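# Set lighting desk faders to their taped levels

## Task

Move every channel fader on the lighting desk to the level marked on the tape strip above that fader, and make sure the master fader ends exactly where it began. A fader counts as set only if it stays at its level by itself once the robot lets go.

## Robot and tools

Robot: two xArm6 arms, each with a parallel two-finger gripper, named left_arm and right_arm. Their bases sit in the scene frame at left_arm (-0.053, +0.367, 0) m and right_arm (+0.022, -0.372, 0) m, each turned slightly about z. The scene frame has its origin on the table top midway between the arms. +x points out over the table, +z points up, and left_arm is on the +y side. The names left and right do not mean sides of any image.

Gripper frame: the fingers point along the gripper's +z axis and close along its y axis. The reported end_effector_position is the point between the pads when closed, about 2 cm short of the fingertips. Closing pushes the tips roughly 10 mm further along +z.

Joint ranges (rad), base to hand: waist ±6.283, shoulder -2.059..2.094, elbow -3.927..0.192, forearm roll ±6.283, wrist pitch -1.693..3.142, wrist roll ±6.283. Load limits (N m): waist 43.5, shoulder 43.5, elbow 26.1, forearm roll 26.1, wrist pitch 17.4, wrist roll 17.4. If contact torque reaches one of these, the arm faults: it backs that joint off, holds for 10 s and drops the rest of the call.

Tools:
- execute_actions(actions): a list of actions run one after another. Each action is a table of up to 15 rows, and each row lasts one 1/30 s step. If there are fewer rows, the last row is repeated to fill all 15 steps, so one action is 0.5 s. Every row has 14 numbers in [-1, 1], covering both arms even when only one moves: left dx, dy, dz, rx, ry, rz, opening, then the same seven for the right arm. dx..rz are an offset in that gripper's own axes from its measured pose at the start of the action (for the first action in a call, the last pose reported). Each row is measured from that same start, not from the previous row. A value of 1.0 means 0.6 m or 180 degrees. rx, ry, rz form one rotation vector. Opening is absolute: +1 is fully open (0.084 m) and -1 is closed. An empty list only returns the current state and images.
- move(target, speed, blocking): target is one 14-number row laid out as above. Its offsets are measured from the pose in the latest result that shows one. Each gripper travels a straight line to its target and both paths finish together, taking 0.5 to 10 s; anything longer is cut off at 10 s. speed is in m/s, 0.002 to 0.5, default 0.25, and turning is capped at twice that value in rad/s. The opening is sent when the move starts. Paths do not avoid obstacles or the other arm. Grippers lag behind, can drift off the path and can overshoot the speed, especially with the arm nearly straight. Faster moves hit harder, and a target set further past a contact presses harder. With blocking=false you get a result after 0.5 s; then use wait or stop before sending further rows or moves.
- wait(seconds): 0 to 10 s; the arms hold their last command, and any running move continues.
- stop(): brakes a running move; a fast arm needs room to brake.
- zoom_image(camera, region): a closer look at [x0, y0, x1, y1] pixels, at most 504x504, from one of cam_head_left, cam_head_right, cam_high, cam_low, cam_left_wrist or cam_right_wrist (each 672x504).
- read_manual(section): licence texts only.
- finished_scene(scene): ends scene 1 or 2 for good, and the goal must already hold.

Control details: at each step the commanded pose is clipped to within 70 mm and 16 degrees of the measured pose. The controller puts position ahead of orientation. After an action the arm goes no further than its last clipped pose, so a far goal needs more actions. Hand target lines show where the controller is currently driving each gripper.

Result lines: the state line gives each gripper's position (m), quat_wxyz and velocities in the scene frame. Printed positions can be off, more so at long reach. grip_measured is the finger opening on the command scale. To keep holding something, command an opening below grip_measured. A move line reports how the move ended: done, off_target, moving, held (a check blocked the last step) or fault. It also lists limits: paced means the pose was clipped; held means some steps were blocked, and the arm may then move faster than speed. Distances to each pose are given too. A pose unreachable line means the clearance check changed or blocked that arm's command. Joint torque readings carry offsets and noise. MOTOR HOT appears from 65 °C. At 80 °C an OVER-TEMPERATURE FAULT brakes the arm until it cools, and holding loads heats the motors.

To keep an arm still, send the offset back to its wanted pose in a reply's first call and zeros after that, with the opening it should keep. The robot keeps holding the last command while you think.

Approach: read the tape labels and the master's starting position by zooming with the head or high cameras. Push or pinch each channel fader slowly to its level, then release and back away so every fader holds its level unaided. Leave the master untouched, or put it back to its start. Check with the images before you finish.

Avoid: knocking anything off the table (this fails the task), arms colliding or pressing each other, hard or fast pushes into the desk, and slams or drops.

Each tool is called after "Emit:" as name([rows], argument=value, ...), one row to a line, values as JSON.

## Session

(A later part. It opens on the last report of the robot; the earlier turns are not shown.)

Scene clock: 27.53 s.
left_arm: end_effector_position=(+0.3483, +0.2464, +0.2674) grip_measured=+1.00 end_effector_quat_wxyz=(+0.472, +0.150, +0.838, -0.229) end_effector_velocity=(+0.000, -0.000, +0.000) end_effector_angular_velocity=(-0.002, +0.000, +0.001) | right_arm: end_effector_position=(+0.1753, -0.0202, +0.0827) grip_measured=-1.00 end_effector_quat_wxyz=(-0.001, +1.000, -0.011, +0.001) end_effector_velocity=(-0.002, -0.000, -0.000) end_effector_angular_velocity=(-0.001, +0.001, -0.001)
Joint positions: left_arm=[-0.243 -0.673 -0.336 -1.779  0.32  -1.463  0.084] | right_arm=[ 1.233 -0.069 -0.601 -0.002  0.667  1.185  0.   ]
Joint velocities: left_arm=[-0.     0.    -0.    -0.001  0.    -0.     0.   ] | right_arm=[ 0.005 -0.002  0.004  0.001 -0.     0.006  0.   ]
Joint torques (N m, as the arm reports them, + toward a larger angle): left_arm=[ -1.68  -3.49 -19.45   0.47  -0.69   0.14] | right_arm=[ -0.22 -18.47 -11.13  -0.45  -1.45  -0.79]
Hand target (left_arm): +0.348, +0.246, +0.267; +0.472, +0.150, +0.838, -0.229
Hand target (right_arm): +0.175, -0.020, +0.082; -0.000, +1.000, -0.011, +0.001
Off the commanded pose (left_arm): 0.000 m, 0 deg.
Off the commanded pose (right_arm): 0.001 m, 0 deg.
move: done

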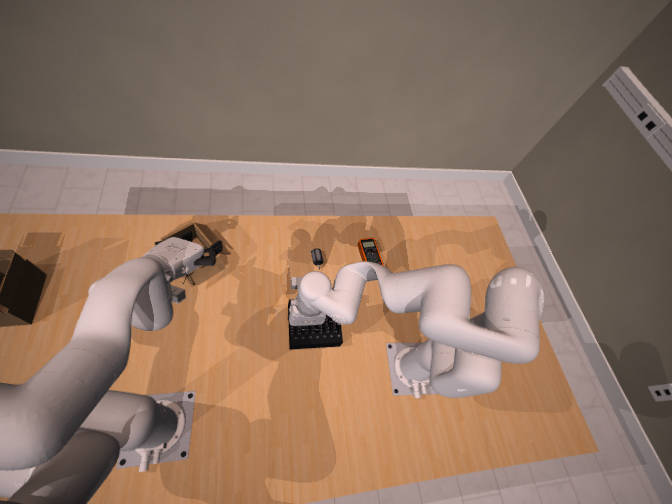

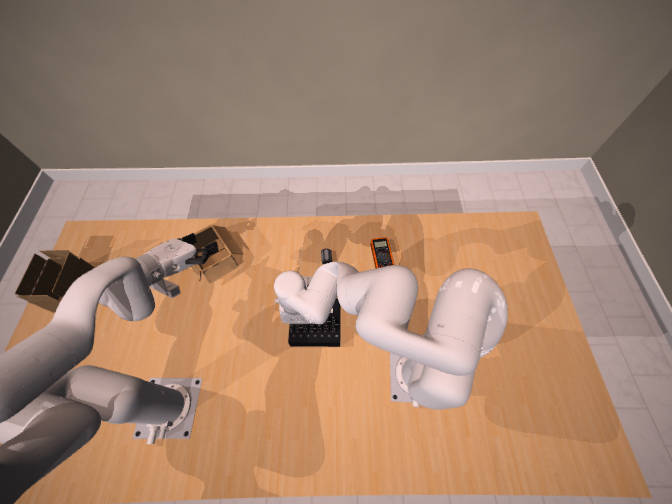

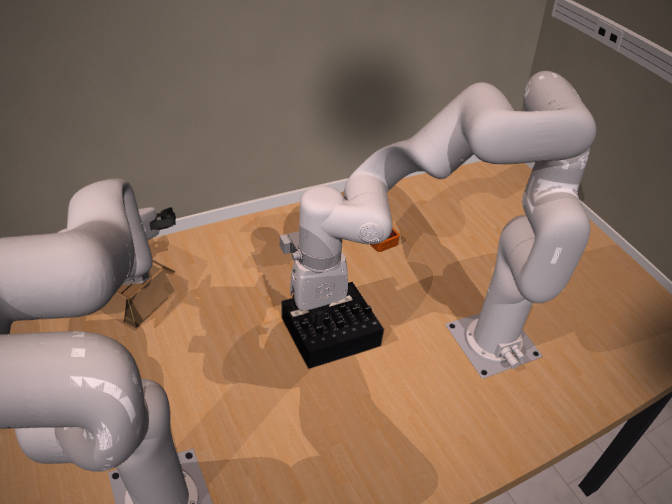

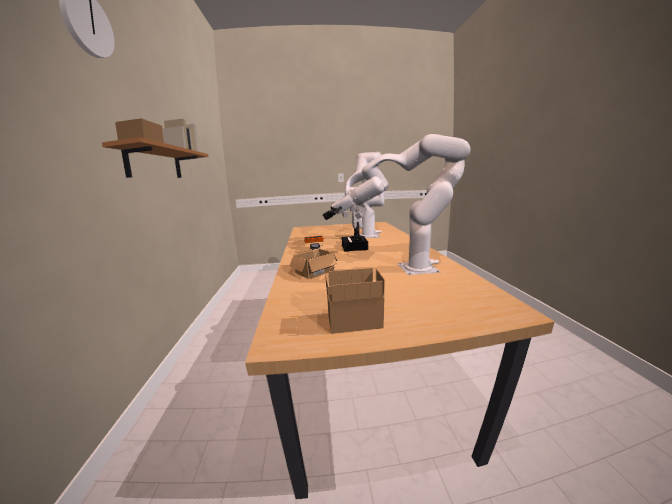

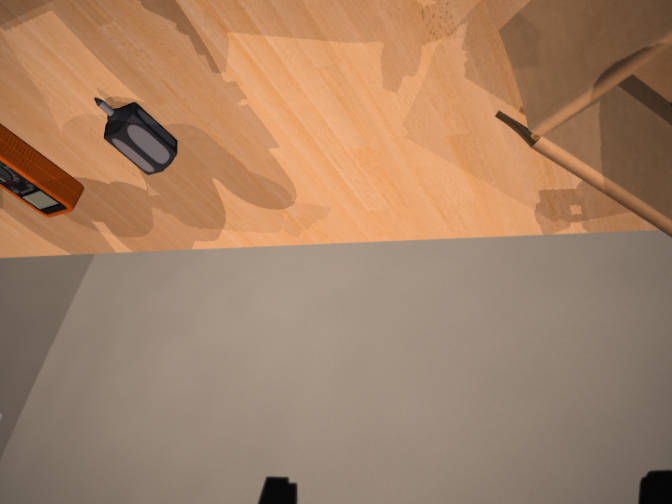

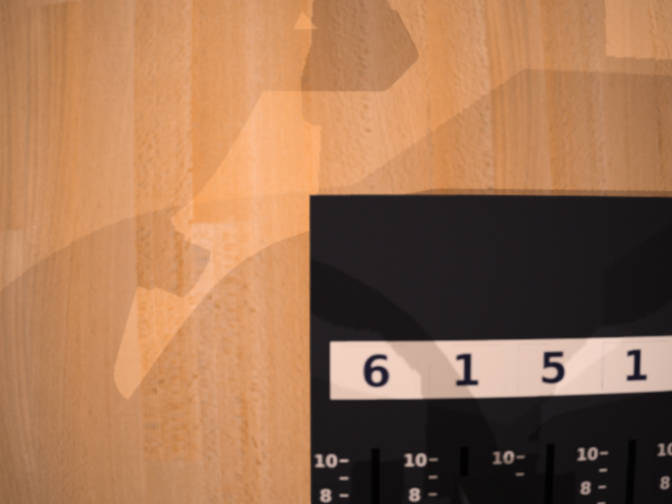

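Emit:
move(target=[0,0,0,0,0,0,1,-0.0028,-0.003,0,0,0,0,-1], speed=0.01)

Emit:
move(target=[0,0,0,0,0,0,1,0.005,0,-0.035,0,0,0,-1], speed=0.04)

Emit:
move(target=[0,0,0,0,0,0,1,0.07,0.109,0,0,0,0,-1], speed=0.08)

Emit:
move(target=[0,0,0,0,0,0,1,0,0,0.036,0,0,0,-1], speed=0.03)

Emit:
move(target=[0,0,0,0,0,0,1,-0.018,0,0,0,0,0,-1], speed=0.02)

Emit:
zoom_image(camera="cam_high", region=[270, 260, 400, 375])

Scene clock: 33.50 s.
left_arm: end_effector_position=(+0.3483, +0.2464, +0.2674) grip_measured=+1.00 end_effector_quat_wxyz=(+0.472, +0.150, +0.838, -0.229) end_effector_velocity=(-0.000, -0.000, -0.000) end_effector_angular_velocity=(-0.000, +0.000, +0.000) | right_arm: end_effector_position=(+0.1735, -0.0187, +0.0823) grip_measured=-1.00 end_effector_quat_wxyz=(-0.000, +1.000, -0.011, +0.001) end_effector_velocity=(+0.000, +0.010, +0.004) end_effector_angular_velocity=(+0.022, -0.007, +0.004)
Joint positions: left_arm=[-0.243 -0.673 -0.336 -1.779  0.32  -1.463  0.084] | right_arm=[ 1.239 -0.065 -0.604 -0.002  0.667  1.191  0.   ]
Joint velocities: left_arm=[-0.    -0.     0.    -0.001  0.     0.    -0.   ] | right_arm=[ 0.009  0.006 -0.014  0.003 -0.015  0.002  0.   ]
Joint torques (N m, as the arm reports them, + toward a larger angle): left_arm=[ -1.11  -3.26 -19.37   0.63  -0.57   0.3 ] | right_arm=[ -0.91 -19.23 -10.75  -0.43  -0.9   -0.74]
Hand target (left_arm): +0.348, +0.246, +0.267; +0.472, +0.150, +0.838, -0.229
Hand target (right_arm): +0.174, -0.018, +0.083; -0.001, +1.000, -0.011, +0.001
Off the commanded pose (left_arm): 0.000 m, 0 deg.
Off the commanded pose (right_arm): 0.001 m, 0 deg.
move: done

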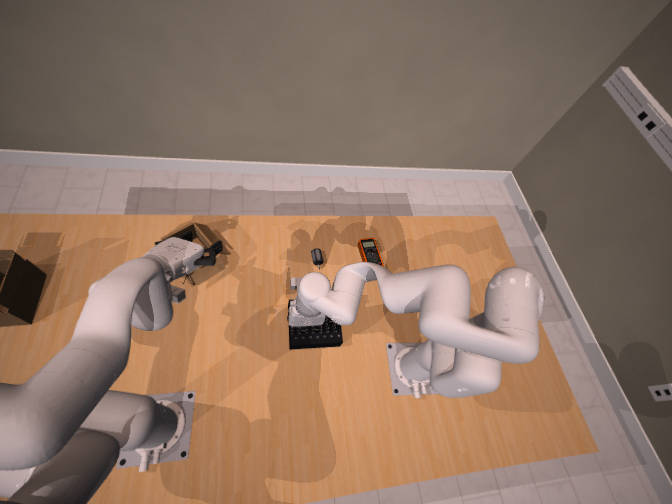

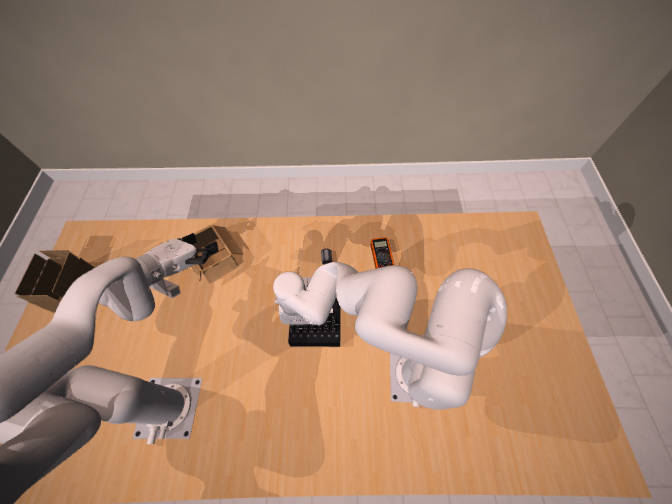

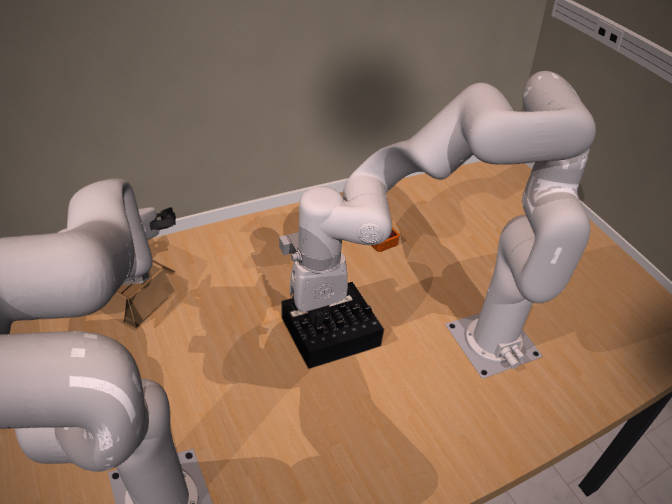

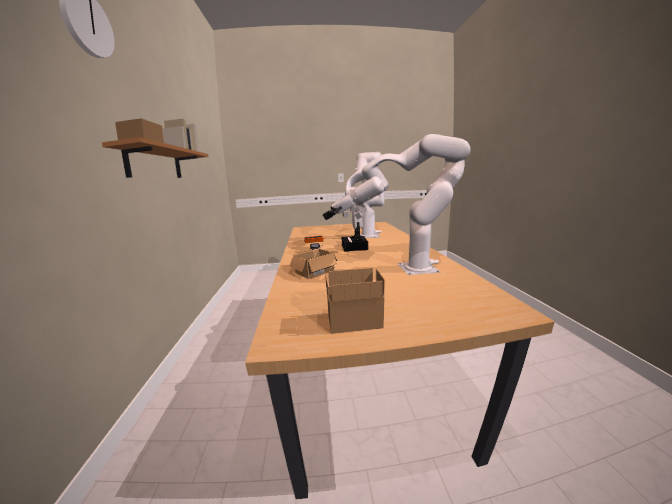

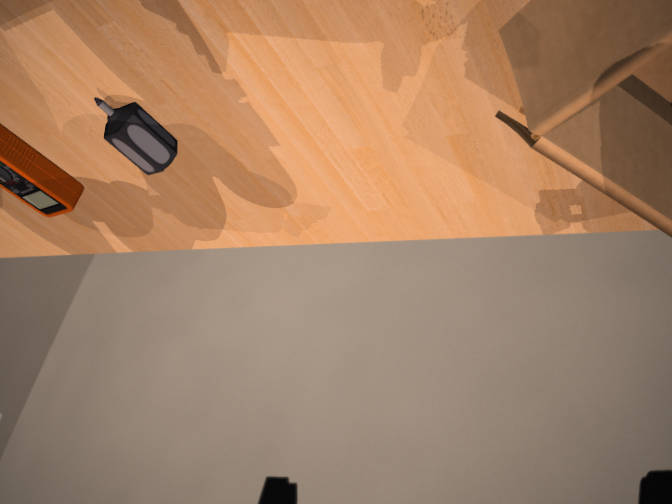

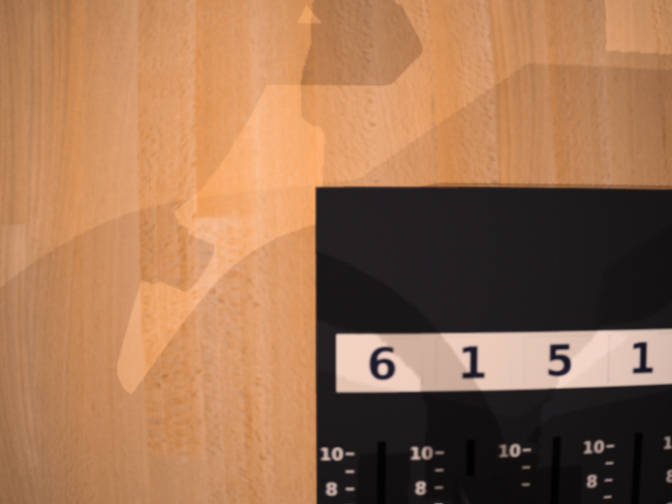

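Scene clock: 34.40 s.
left_arm: end_effector_position=(+0.3483, +0.2464, +0.2674) grip_measured=+1.00 end_effector_quat_wxyz=(+0.472, +0.150, +0.838, -0.229) end_effector_velocity=(-0.000, +0.000, -0.000) end_effector_angular_velocity=(-0.000, +0.001, +0.000) | right_arm: end_effector_position=(+0.1764, -0.0189, +0.1030) grip_measured=-1.00 end_effector_quat_wxyz=(-0.000, +1.000, -0.011, +0.001) end_effector_velocity=(+0.001, +0.000, +0.002) end_effector_angular_velocity=(+0.000, -0.001, +0.000)
Joint positions: left_arm=[-0.243 -0.673 -0.336 -1.779  0.32  -1.463  0.084] | right_arm=[ 1.232 -0.112 -0.626 -0.002  0.737  1.183  0.   ]
Joint velocities: left_arm=[ 0.  0.  0. -0.  0. -0.  0.] | right_arm=[-0.001 -0.004 -0.003 -0.     0.007 -0.001  0.   ]
Joint torques (N m, as the arm reports them, + toward a larger angle): left_arm=[ -2.16  -3.24 -19.85   0.81  -0.68   0.06] | right_arm=[ -1.31 -19.54 -12.68  -0.7   -1.94  -0.76]
Hand target (left_arm): +0.348, +0.246, +0.267; +0.472, +0.150, +0.838, -0.229
Hand target (right_arm): +0.176, -0.019, +0.103; -0.000, +1.000, -0.011, +0.001
Off the commanded pose (left_arm): 0.000 m, 0 deg.
Off the commanded pose (right_arm): 0.000 m, 0 deg.
move: done

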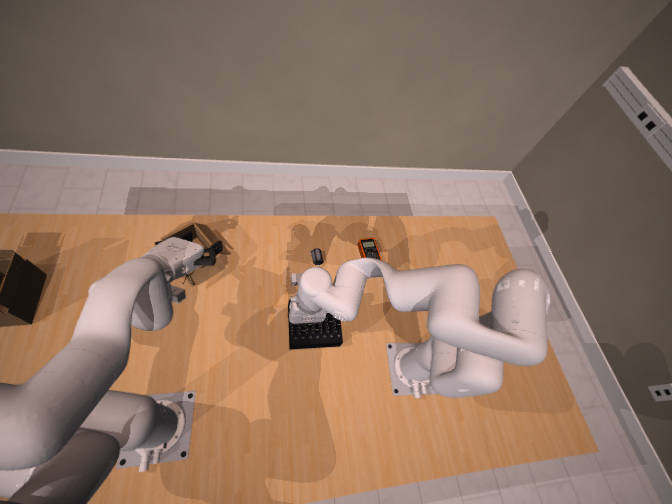

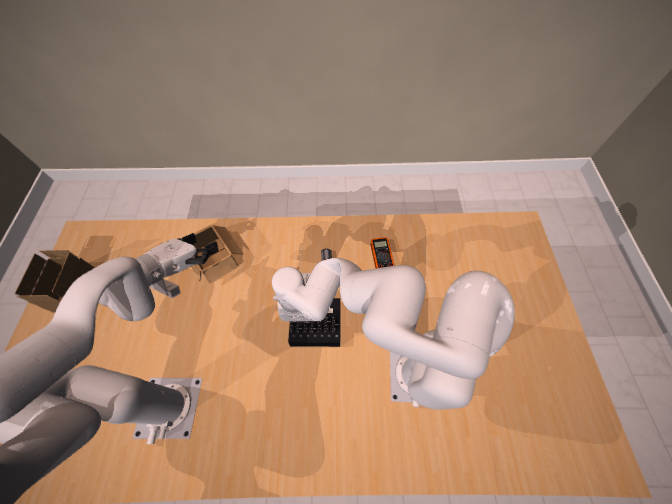

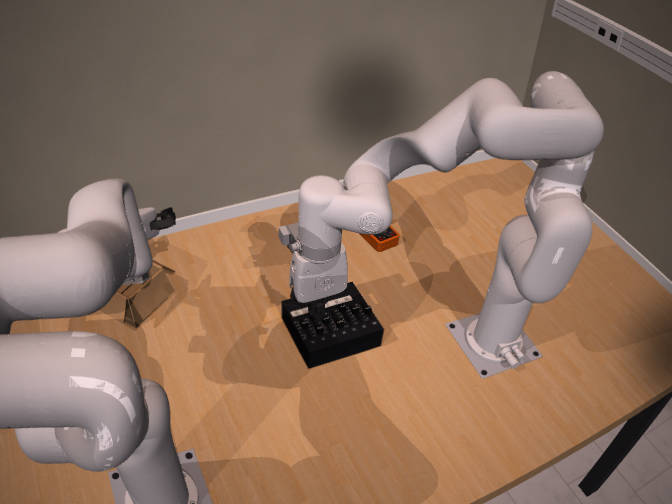

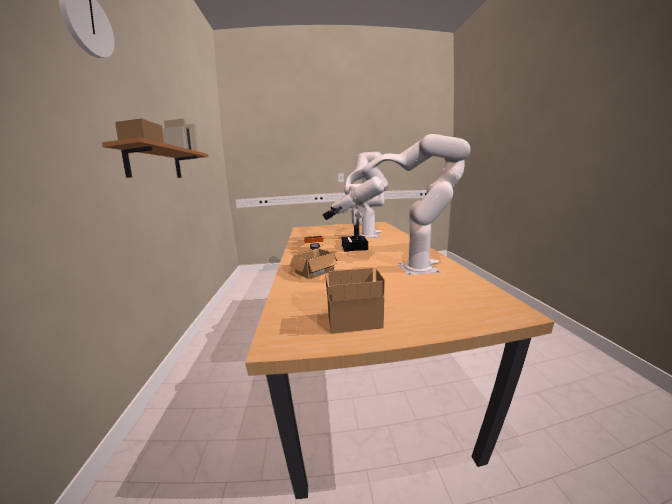

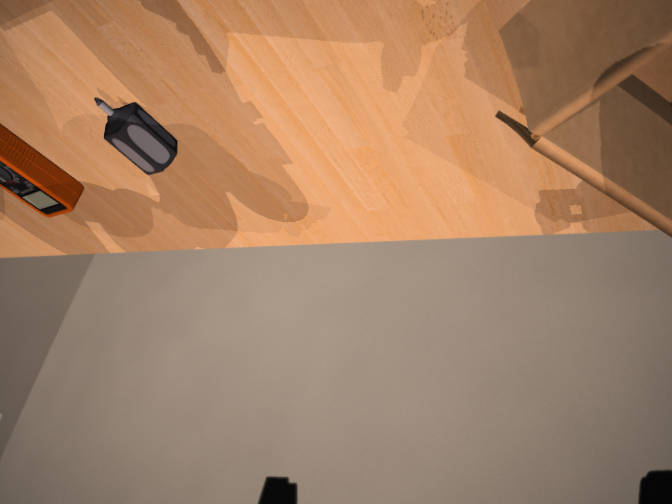

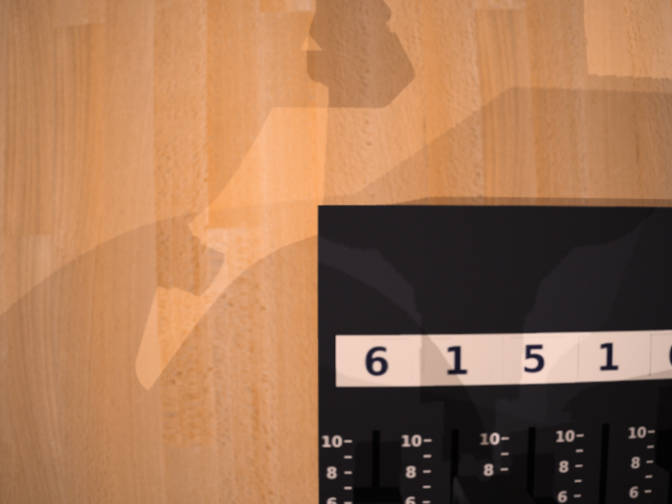

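Scene clock: 35.83 s.
left_arm: end_effector_position=(+0.3483, +0.2464, +0.2674) grip_measured=+1.00 end_effector_quat_wxyz=(+0.472, +0.150, +0.838, -0.229) end_effector_velocity=(-0.000, -0.000, -0.000) end_effector_angular_velocity=(-0.001, +0.000, +0.000) | right_arm: end_effector_position=(+0.2172, -0.0850, +0.1032) grip_measured=-1.00 end_effector_quat_wxyz=(+0.000, +1.000, -0.011, +0.001) end_effector_velocity=(+0.001, -0.002, +0.000) end_effector_angular_velocity=(+0.000, +0.000, +0.002)
Joint positions: left_arm=[-0.243 -0.673 -0.336 -1.779  0.32  -1.463  0.084] | right_arm=[ 1.048 -0.245 -0.492 -0.003  0.736  1.     0.   ]
Joint velocities: left_arm=[-0.     0.     0.    -0.001  0.    -0.     0.   ] | right_arm=[-0.004 -0.003  0.003  0.    -0.    -0.007  0.   ]
Joint torques (N m, as the arm reports them, + toward a larger angle): left_arm=[ -0.96  -3.5  -19.83   0.67  -0.75  -0.01] | right_arm=[ -1.1  -16.26 -12.6   -0.6   -1.86  -0.88]
Hand target (left_arm): +0.348, +0.246, +0.267; +0.472, +0.150, +0.838, -0.229
Hand target (right_arm): +0.217, -0.085, +0.103; -0.000, +1.000, -0.011, +0.001
Off the commanded pose (left_arm): 0.000 m, 0 deg.
Off the commanded pose (right_arm): 0.000 m, 0 deg.
move: done

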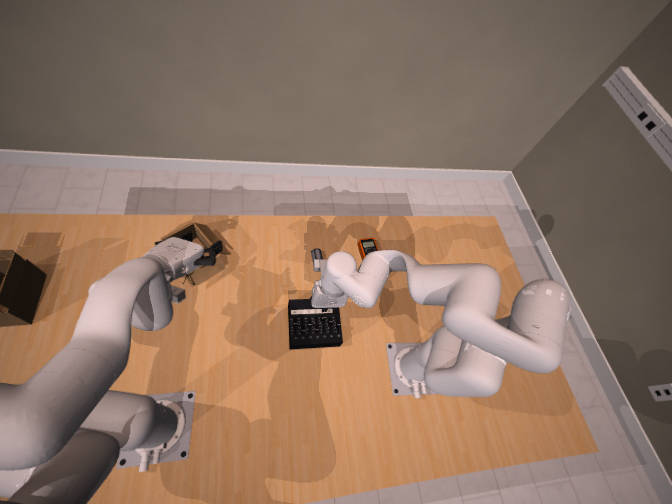

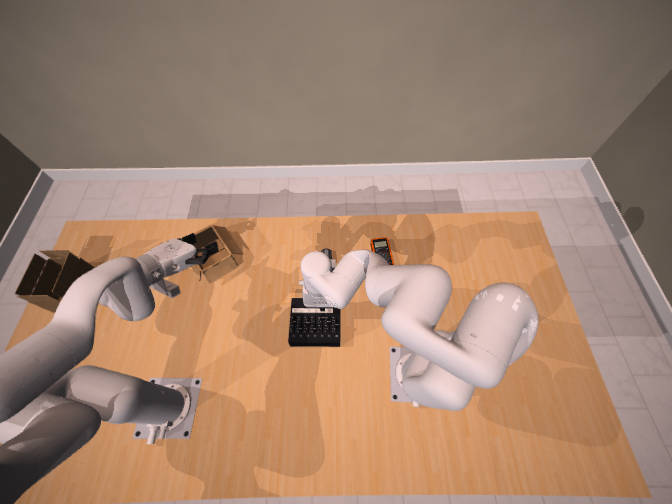

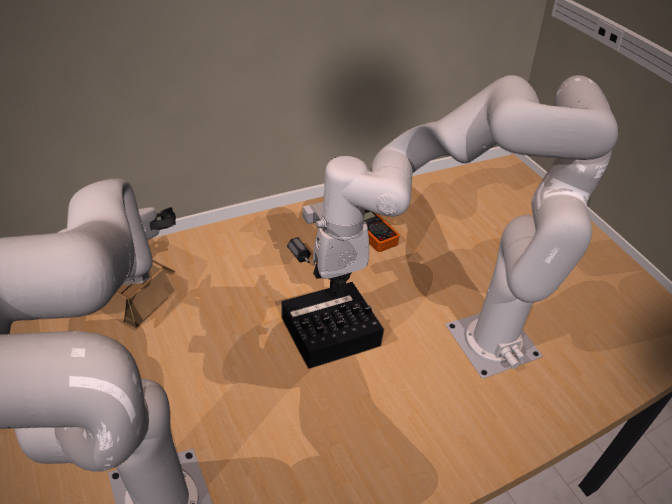

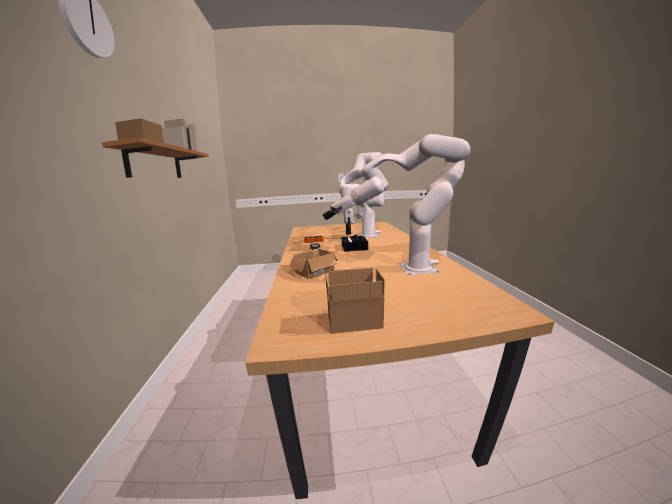

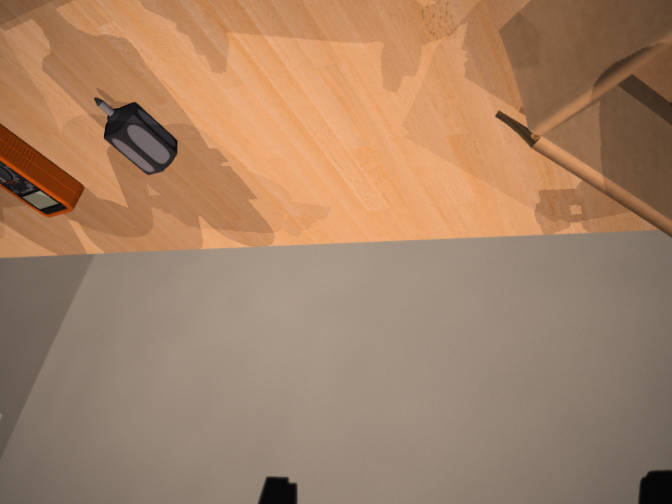

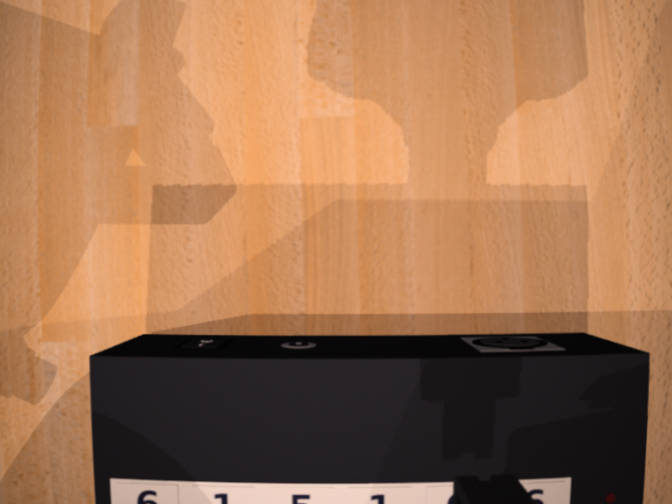

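Scene clock: 36.87 s.
left_arm: end_effector_position=(+0.3483, +0.2464, +0.2674) grip_measured=+1.00 end_effector_quat_wxyz=(+0.472, +0.150, +0.838, -0.229) end_effector_velocity=(+0.000, -0.000, +0.000) end_effector_angular_velocity=(+0.001, -0.000, -0.000) | right_arm: end_effector_position=(+0.2172, -0.0850, +0.0818) grip_measured=-1.00 end_effector_quat_wxyz=(-0.000, +1.000, -0.011, +0.001) end_effector_velocity=(+0.000, +0.001, -0.002) end_effector_angular_velocity=(+0.002, -0.000, -0.002)
Joint positions: left_arm=[-0.243 -0.673 -0.336 -1.779  0.32  -1.463  0.084] | right_arm=[ 1.047 -0.187 -0.472 -0.003  0.658  1.     0.   ]
Joint velocities: left_arm=[-0. -0. -0.  0. -0.  0.  0.] | right_arm=[ 0.001  0.006  0.001  0.001 -0.009  0.002  0.   ]
Joint torques (N m, as the arm reports them, + toward a larger angle): left_arm=[ -0.43  -3.4  -19.4    1.12  -0.69   0.09] | right_arm=[ -1.48 -16.72 -12.03  -0.68  -1.86  -0.8 ]
Hand target (left_arm): +0.348, +0.246, +0.267; +0.472, +0.150, +0.838, -0.229
Hand target (right_arm): +0.217, -0.085, +0.082; +0.000, +1.000, -0.011, +0.001
Off the commanded pose (left_arm): 0.000 m, 0 deg.
Off the commanded pose (right_arm): 0.000 m, 0 deg.
move: done

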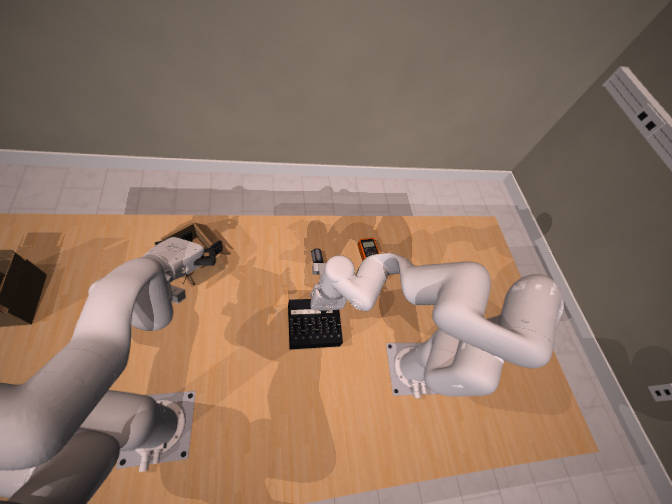

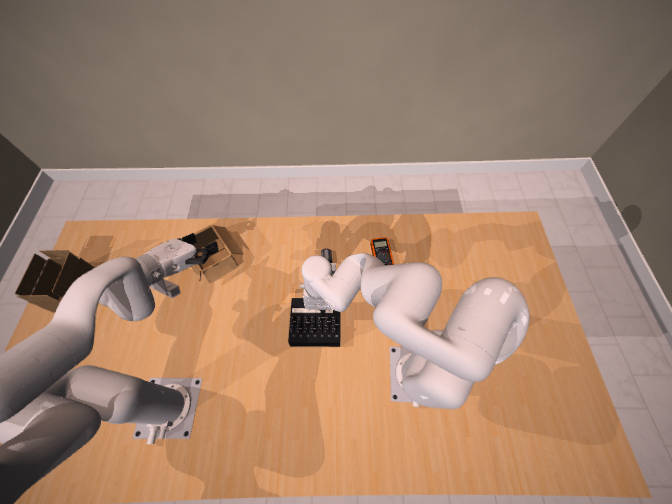

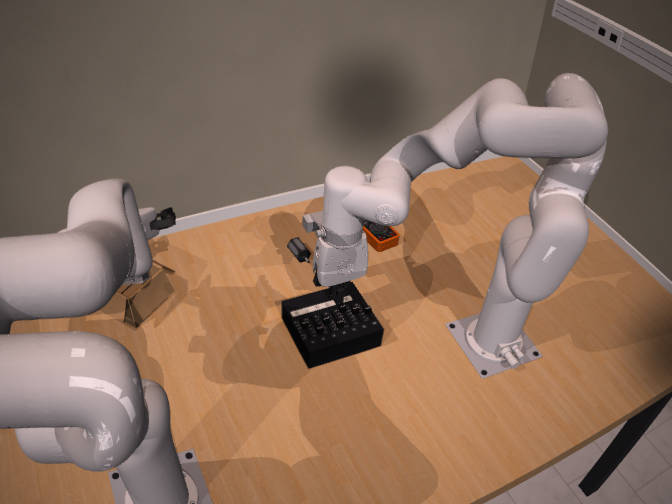

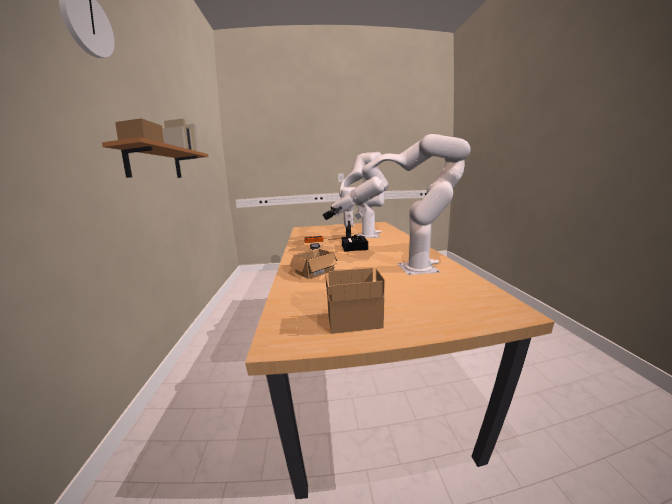

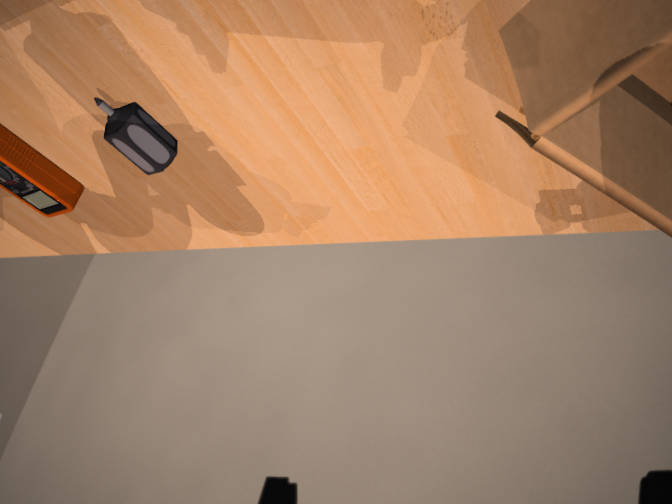

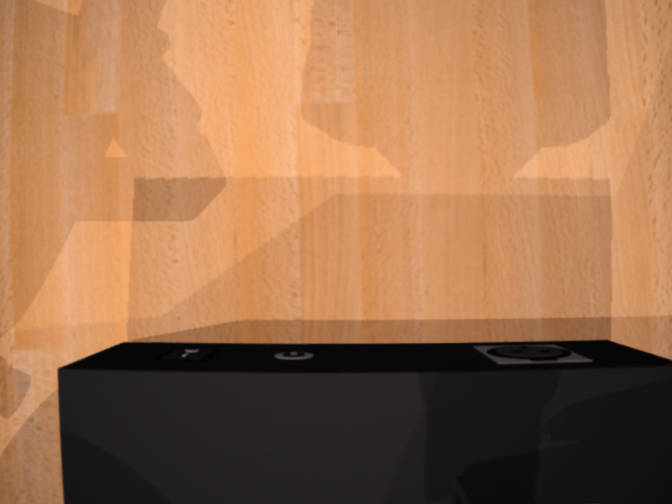

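Scene clock: 37.70 s.
left_arm: end_effector_position=(+0.3483, +0.2464, +0.2674) grip_measured=+1.00 end_effector_quat_wxyz=(+0.472, +0.150, +0.838, -0.229) end_effector_velocity=(-0.000, +0.000, -0.000) end_effector_angular_velocity=(+0.001, -0.000, -0.001) | right_arm: end_effector_position=(+0.2067, -0.0847, +0.0819) grip_measured=-1.00 end_effector_quat_wxyz=(-0.000, +1.000, -0.011, +0.001) end_effector_velocity=(-0.002, +0.000, +0.000) end_effector_angular_velocity=(-0.000, -0.000, -0.000)
Joint positions: left_arm=[-0.243 -0.673 -0.336 -1.779  0.32  -1.463  0.084] | right_arm=[ 1.073 -0.207 -0.452 -0.003  0.658  1.026  0.   ]
Joint velocities: left_arm=[ 0.    -0.     0.     0.001 -0.     0.001 -0.   ] | right_arm=[ 0.006 -0.004  0.003 -0.     0.001  0.007  0.   ]
Joint torques (N m, as the arm reports them, + toward a larger angle): left_arm=[ -0.91  -3.55 -19.73   0.85  -0.71   0.05] | right_arm=[ -0.86 -16.25 -11.88  -0.38  -1.57  -0.7 ]
Hand target (left_arm): +0.348, +0.246, +0.267; +0.472, +0.150, +0.838, -0.229
Hand target (right_arm): +0.206, -0.085, +0.082; -0.000, +1.000, -0.011, +0.001
Off the commanded pose (left_arm): 0.000 m, 0 deg.
Off the commanded pose (right_arm): 0.000 m, 0 deg.
move: done

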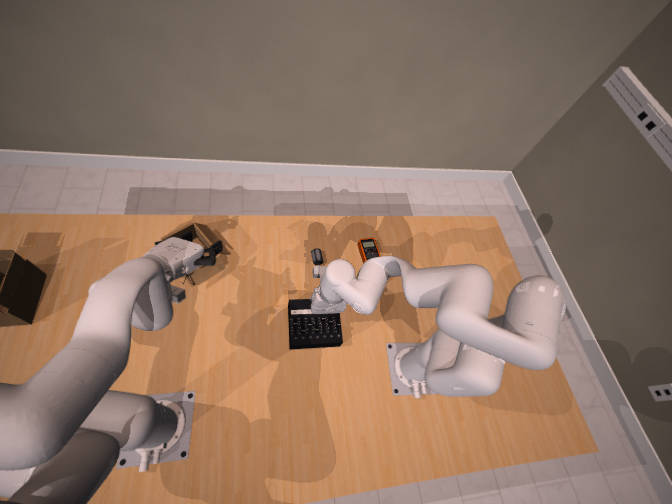

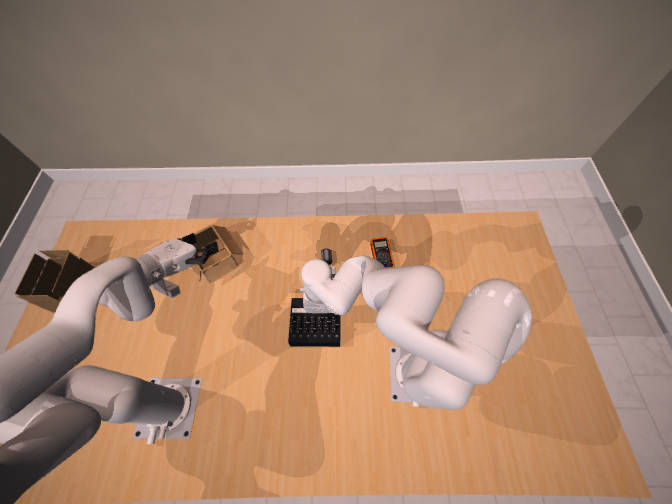

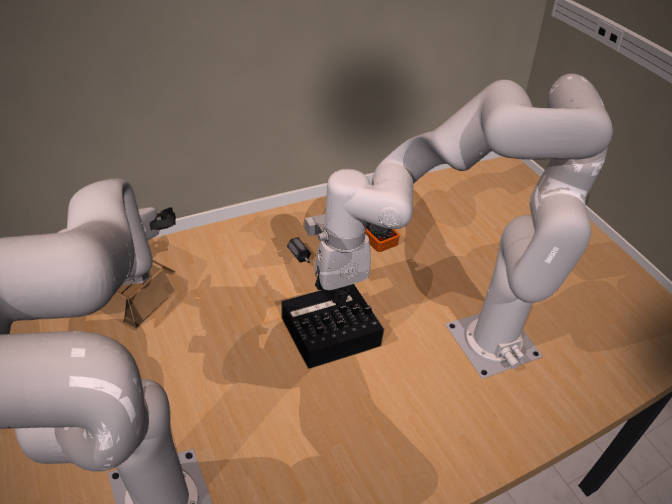

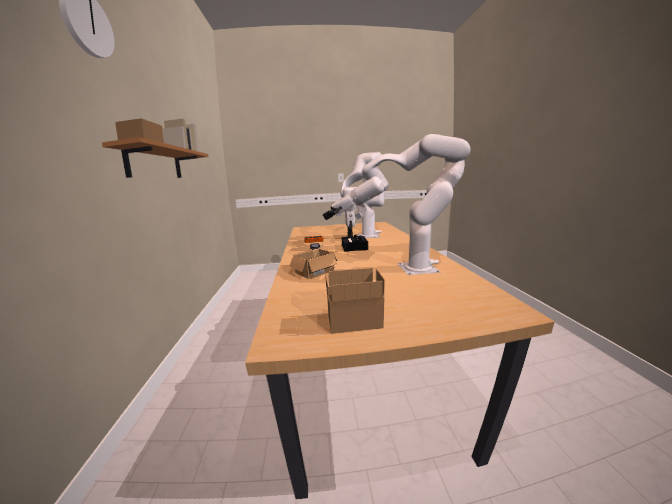

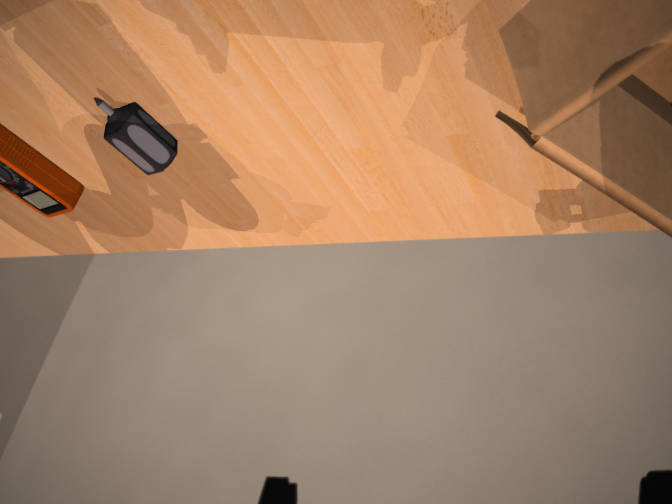

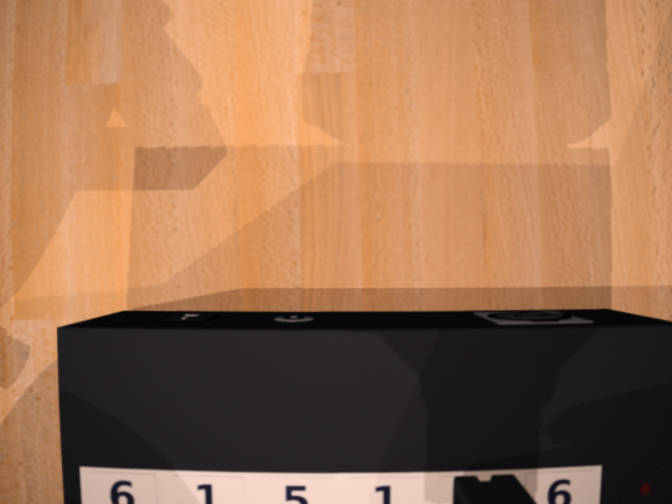

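Region (270, 260, 400, 375) of cam_high's 672x504 image, scaled by 3.877, with more detail than that image has; it fills the top 446 rows of this view, and the rest is white.

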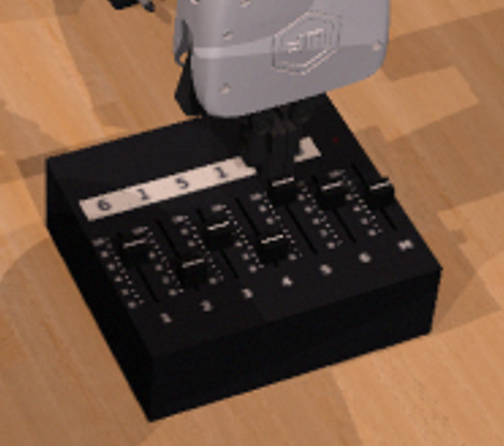

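Emit:
move(target=[0,0,0,0,0,0,1,-0.0195,-0.001,0,0,0,0,-1], speed=0.02)

Emit:
zoom_image(camera="cam_high", region=[270, 260, 400, 375])

Scene clock: 41.53 s.
left_arm: end_effector_position=(+0.3483, +0.2464, +0.2674) grip_measured=+1.00 end_effector_quat_wxyz=(+0.472, +0.150, +0.838, -0.229) end_effector_velocity=(+0.000, +0.000, -0.000) end_effector_angular_velocity=(+0.001, -0.000, -0.001) | right_arm: end_effector_position=(+0.1952, -0.0839, +0.0818) grip_measured=-1.00 end_effector_quat_wxyz=(-0.000, +1.000, -0.011, +0.001) end_effector_velocity=(-0.001, +0.001, +0.001) end_effector_angular_velocity=(+0.004, -0.002, -0.003)
Joint positions: left_arm=[-0.243 -0.673 -0.336 -1.779  0.32  -1.463  0.084] | right_arm=[ 1.104 -0.226 -0.434 -0.003  0.658  1.056  0.   ]
Joint velocities: left_arm=[ 0.    -0.     0.     0.002  0.    -0.     0.   ] | right_arm=[ 0.005 -0.005  0.002  0.001 -0.001  0.008  0.   ]
Joint torques (N m, as the arm reports them, + toward a larger angle): left_arm=[ -0.96  -3.18 -19.6    0.51  -0.64  -0.12] | right_arm=[ -0.54 -15.75 -11.93  -0.47  -1.7   -0.78]
Hand target (left_arm): +0.348, +0.246, +0.267; +0.472, +0.150, +0.838, -0.229
Hand target (right_arm): +0.195, -0.084, +0.082; -0.000, +1.000, -0.011, +0.001
Off the commanded pose (left_arm): 0.000 m, 0 deg.
Off the commanded pose (right_arm): 0.000 m, 0 deg.
move: done

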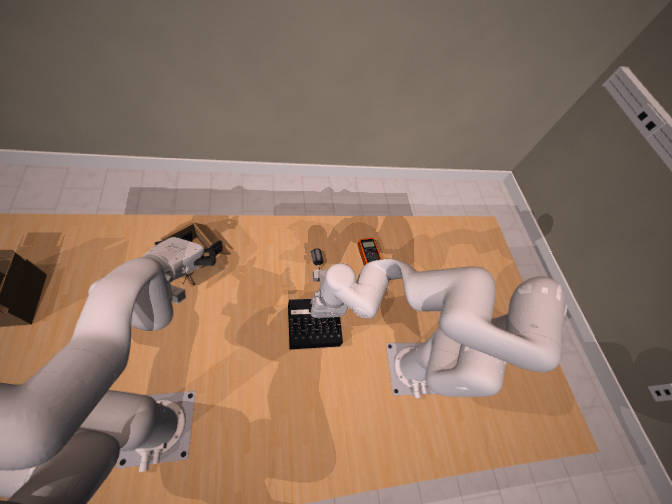

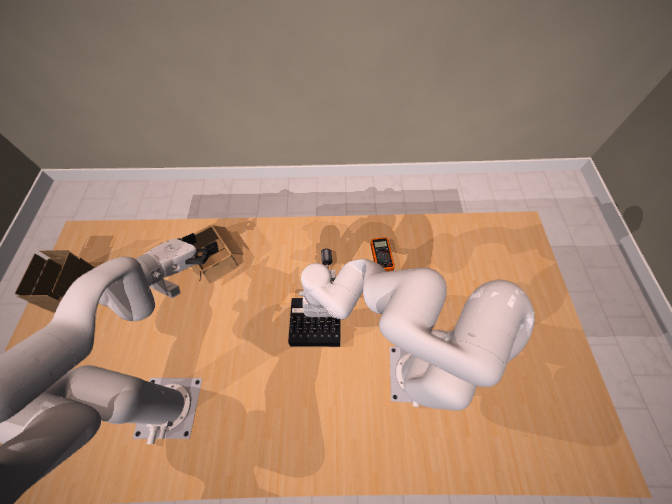

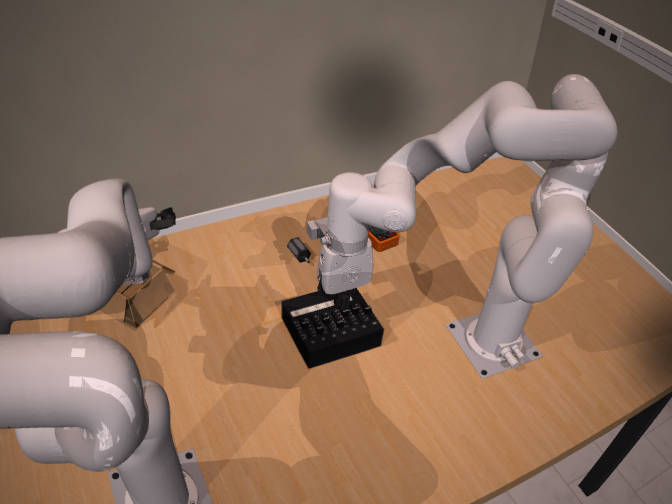

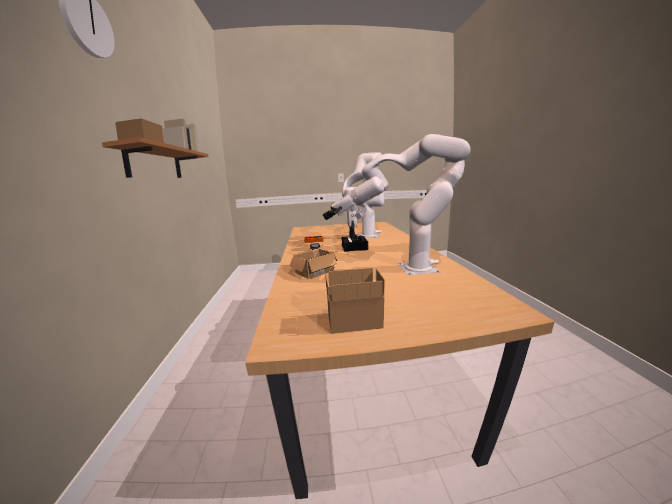

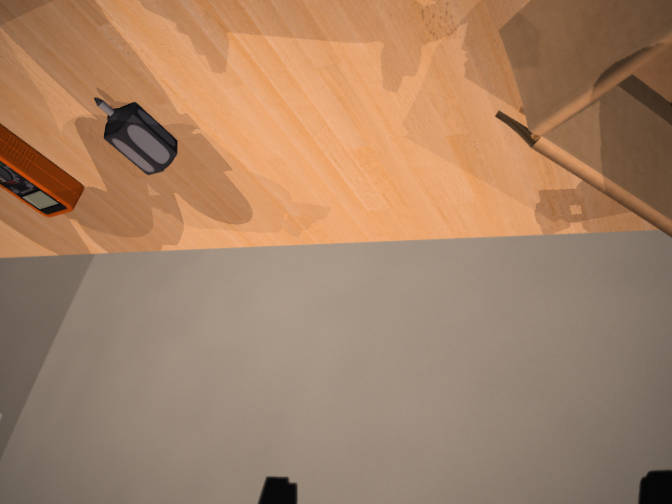

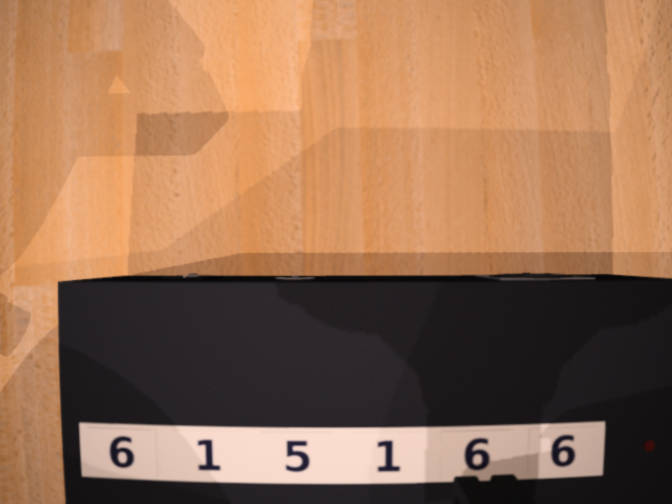

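Region (270, 260, 400, 375) of cam_high's 672x504 image, scaled by 3.877, with more detail than that image has; it fills the top 446 rows of this view, and the rest is white.

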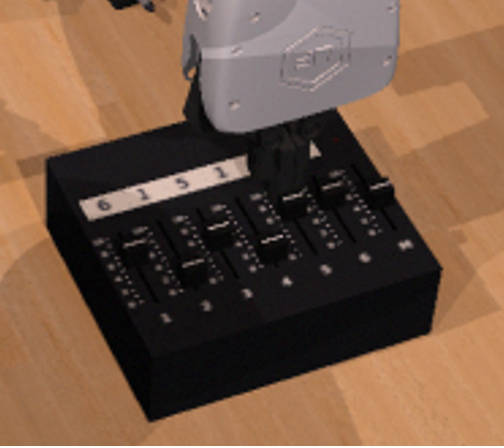

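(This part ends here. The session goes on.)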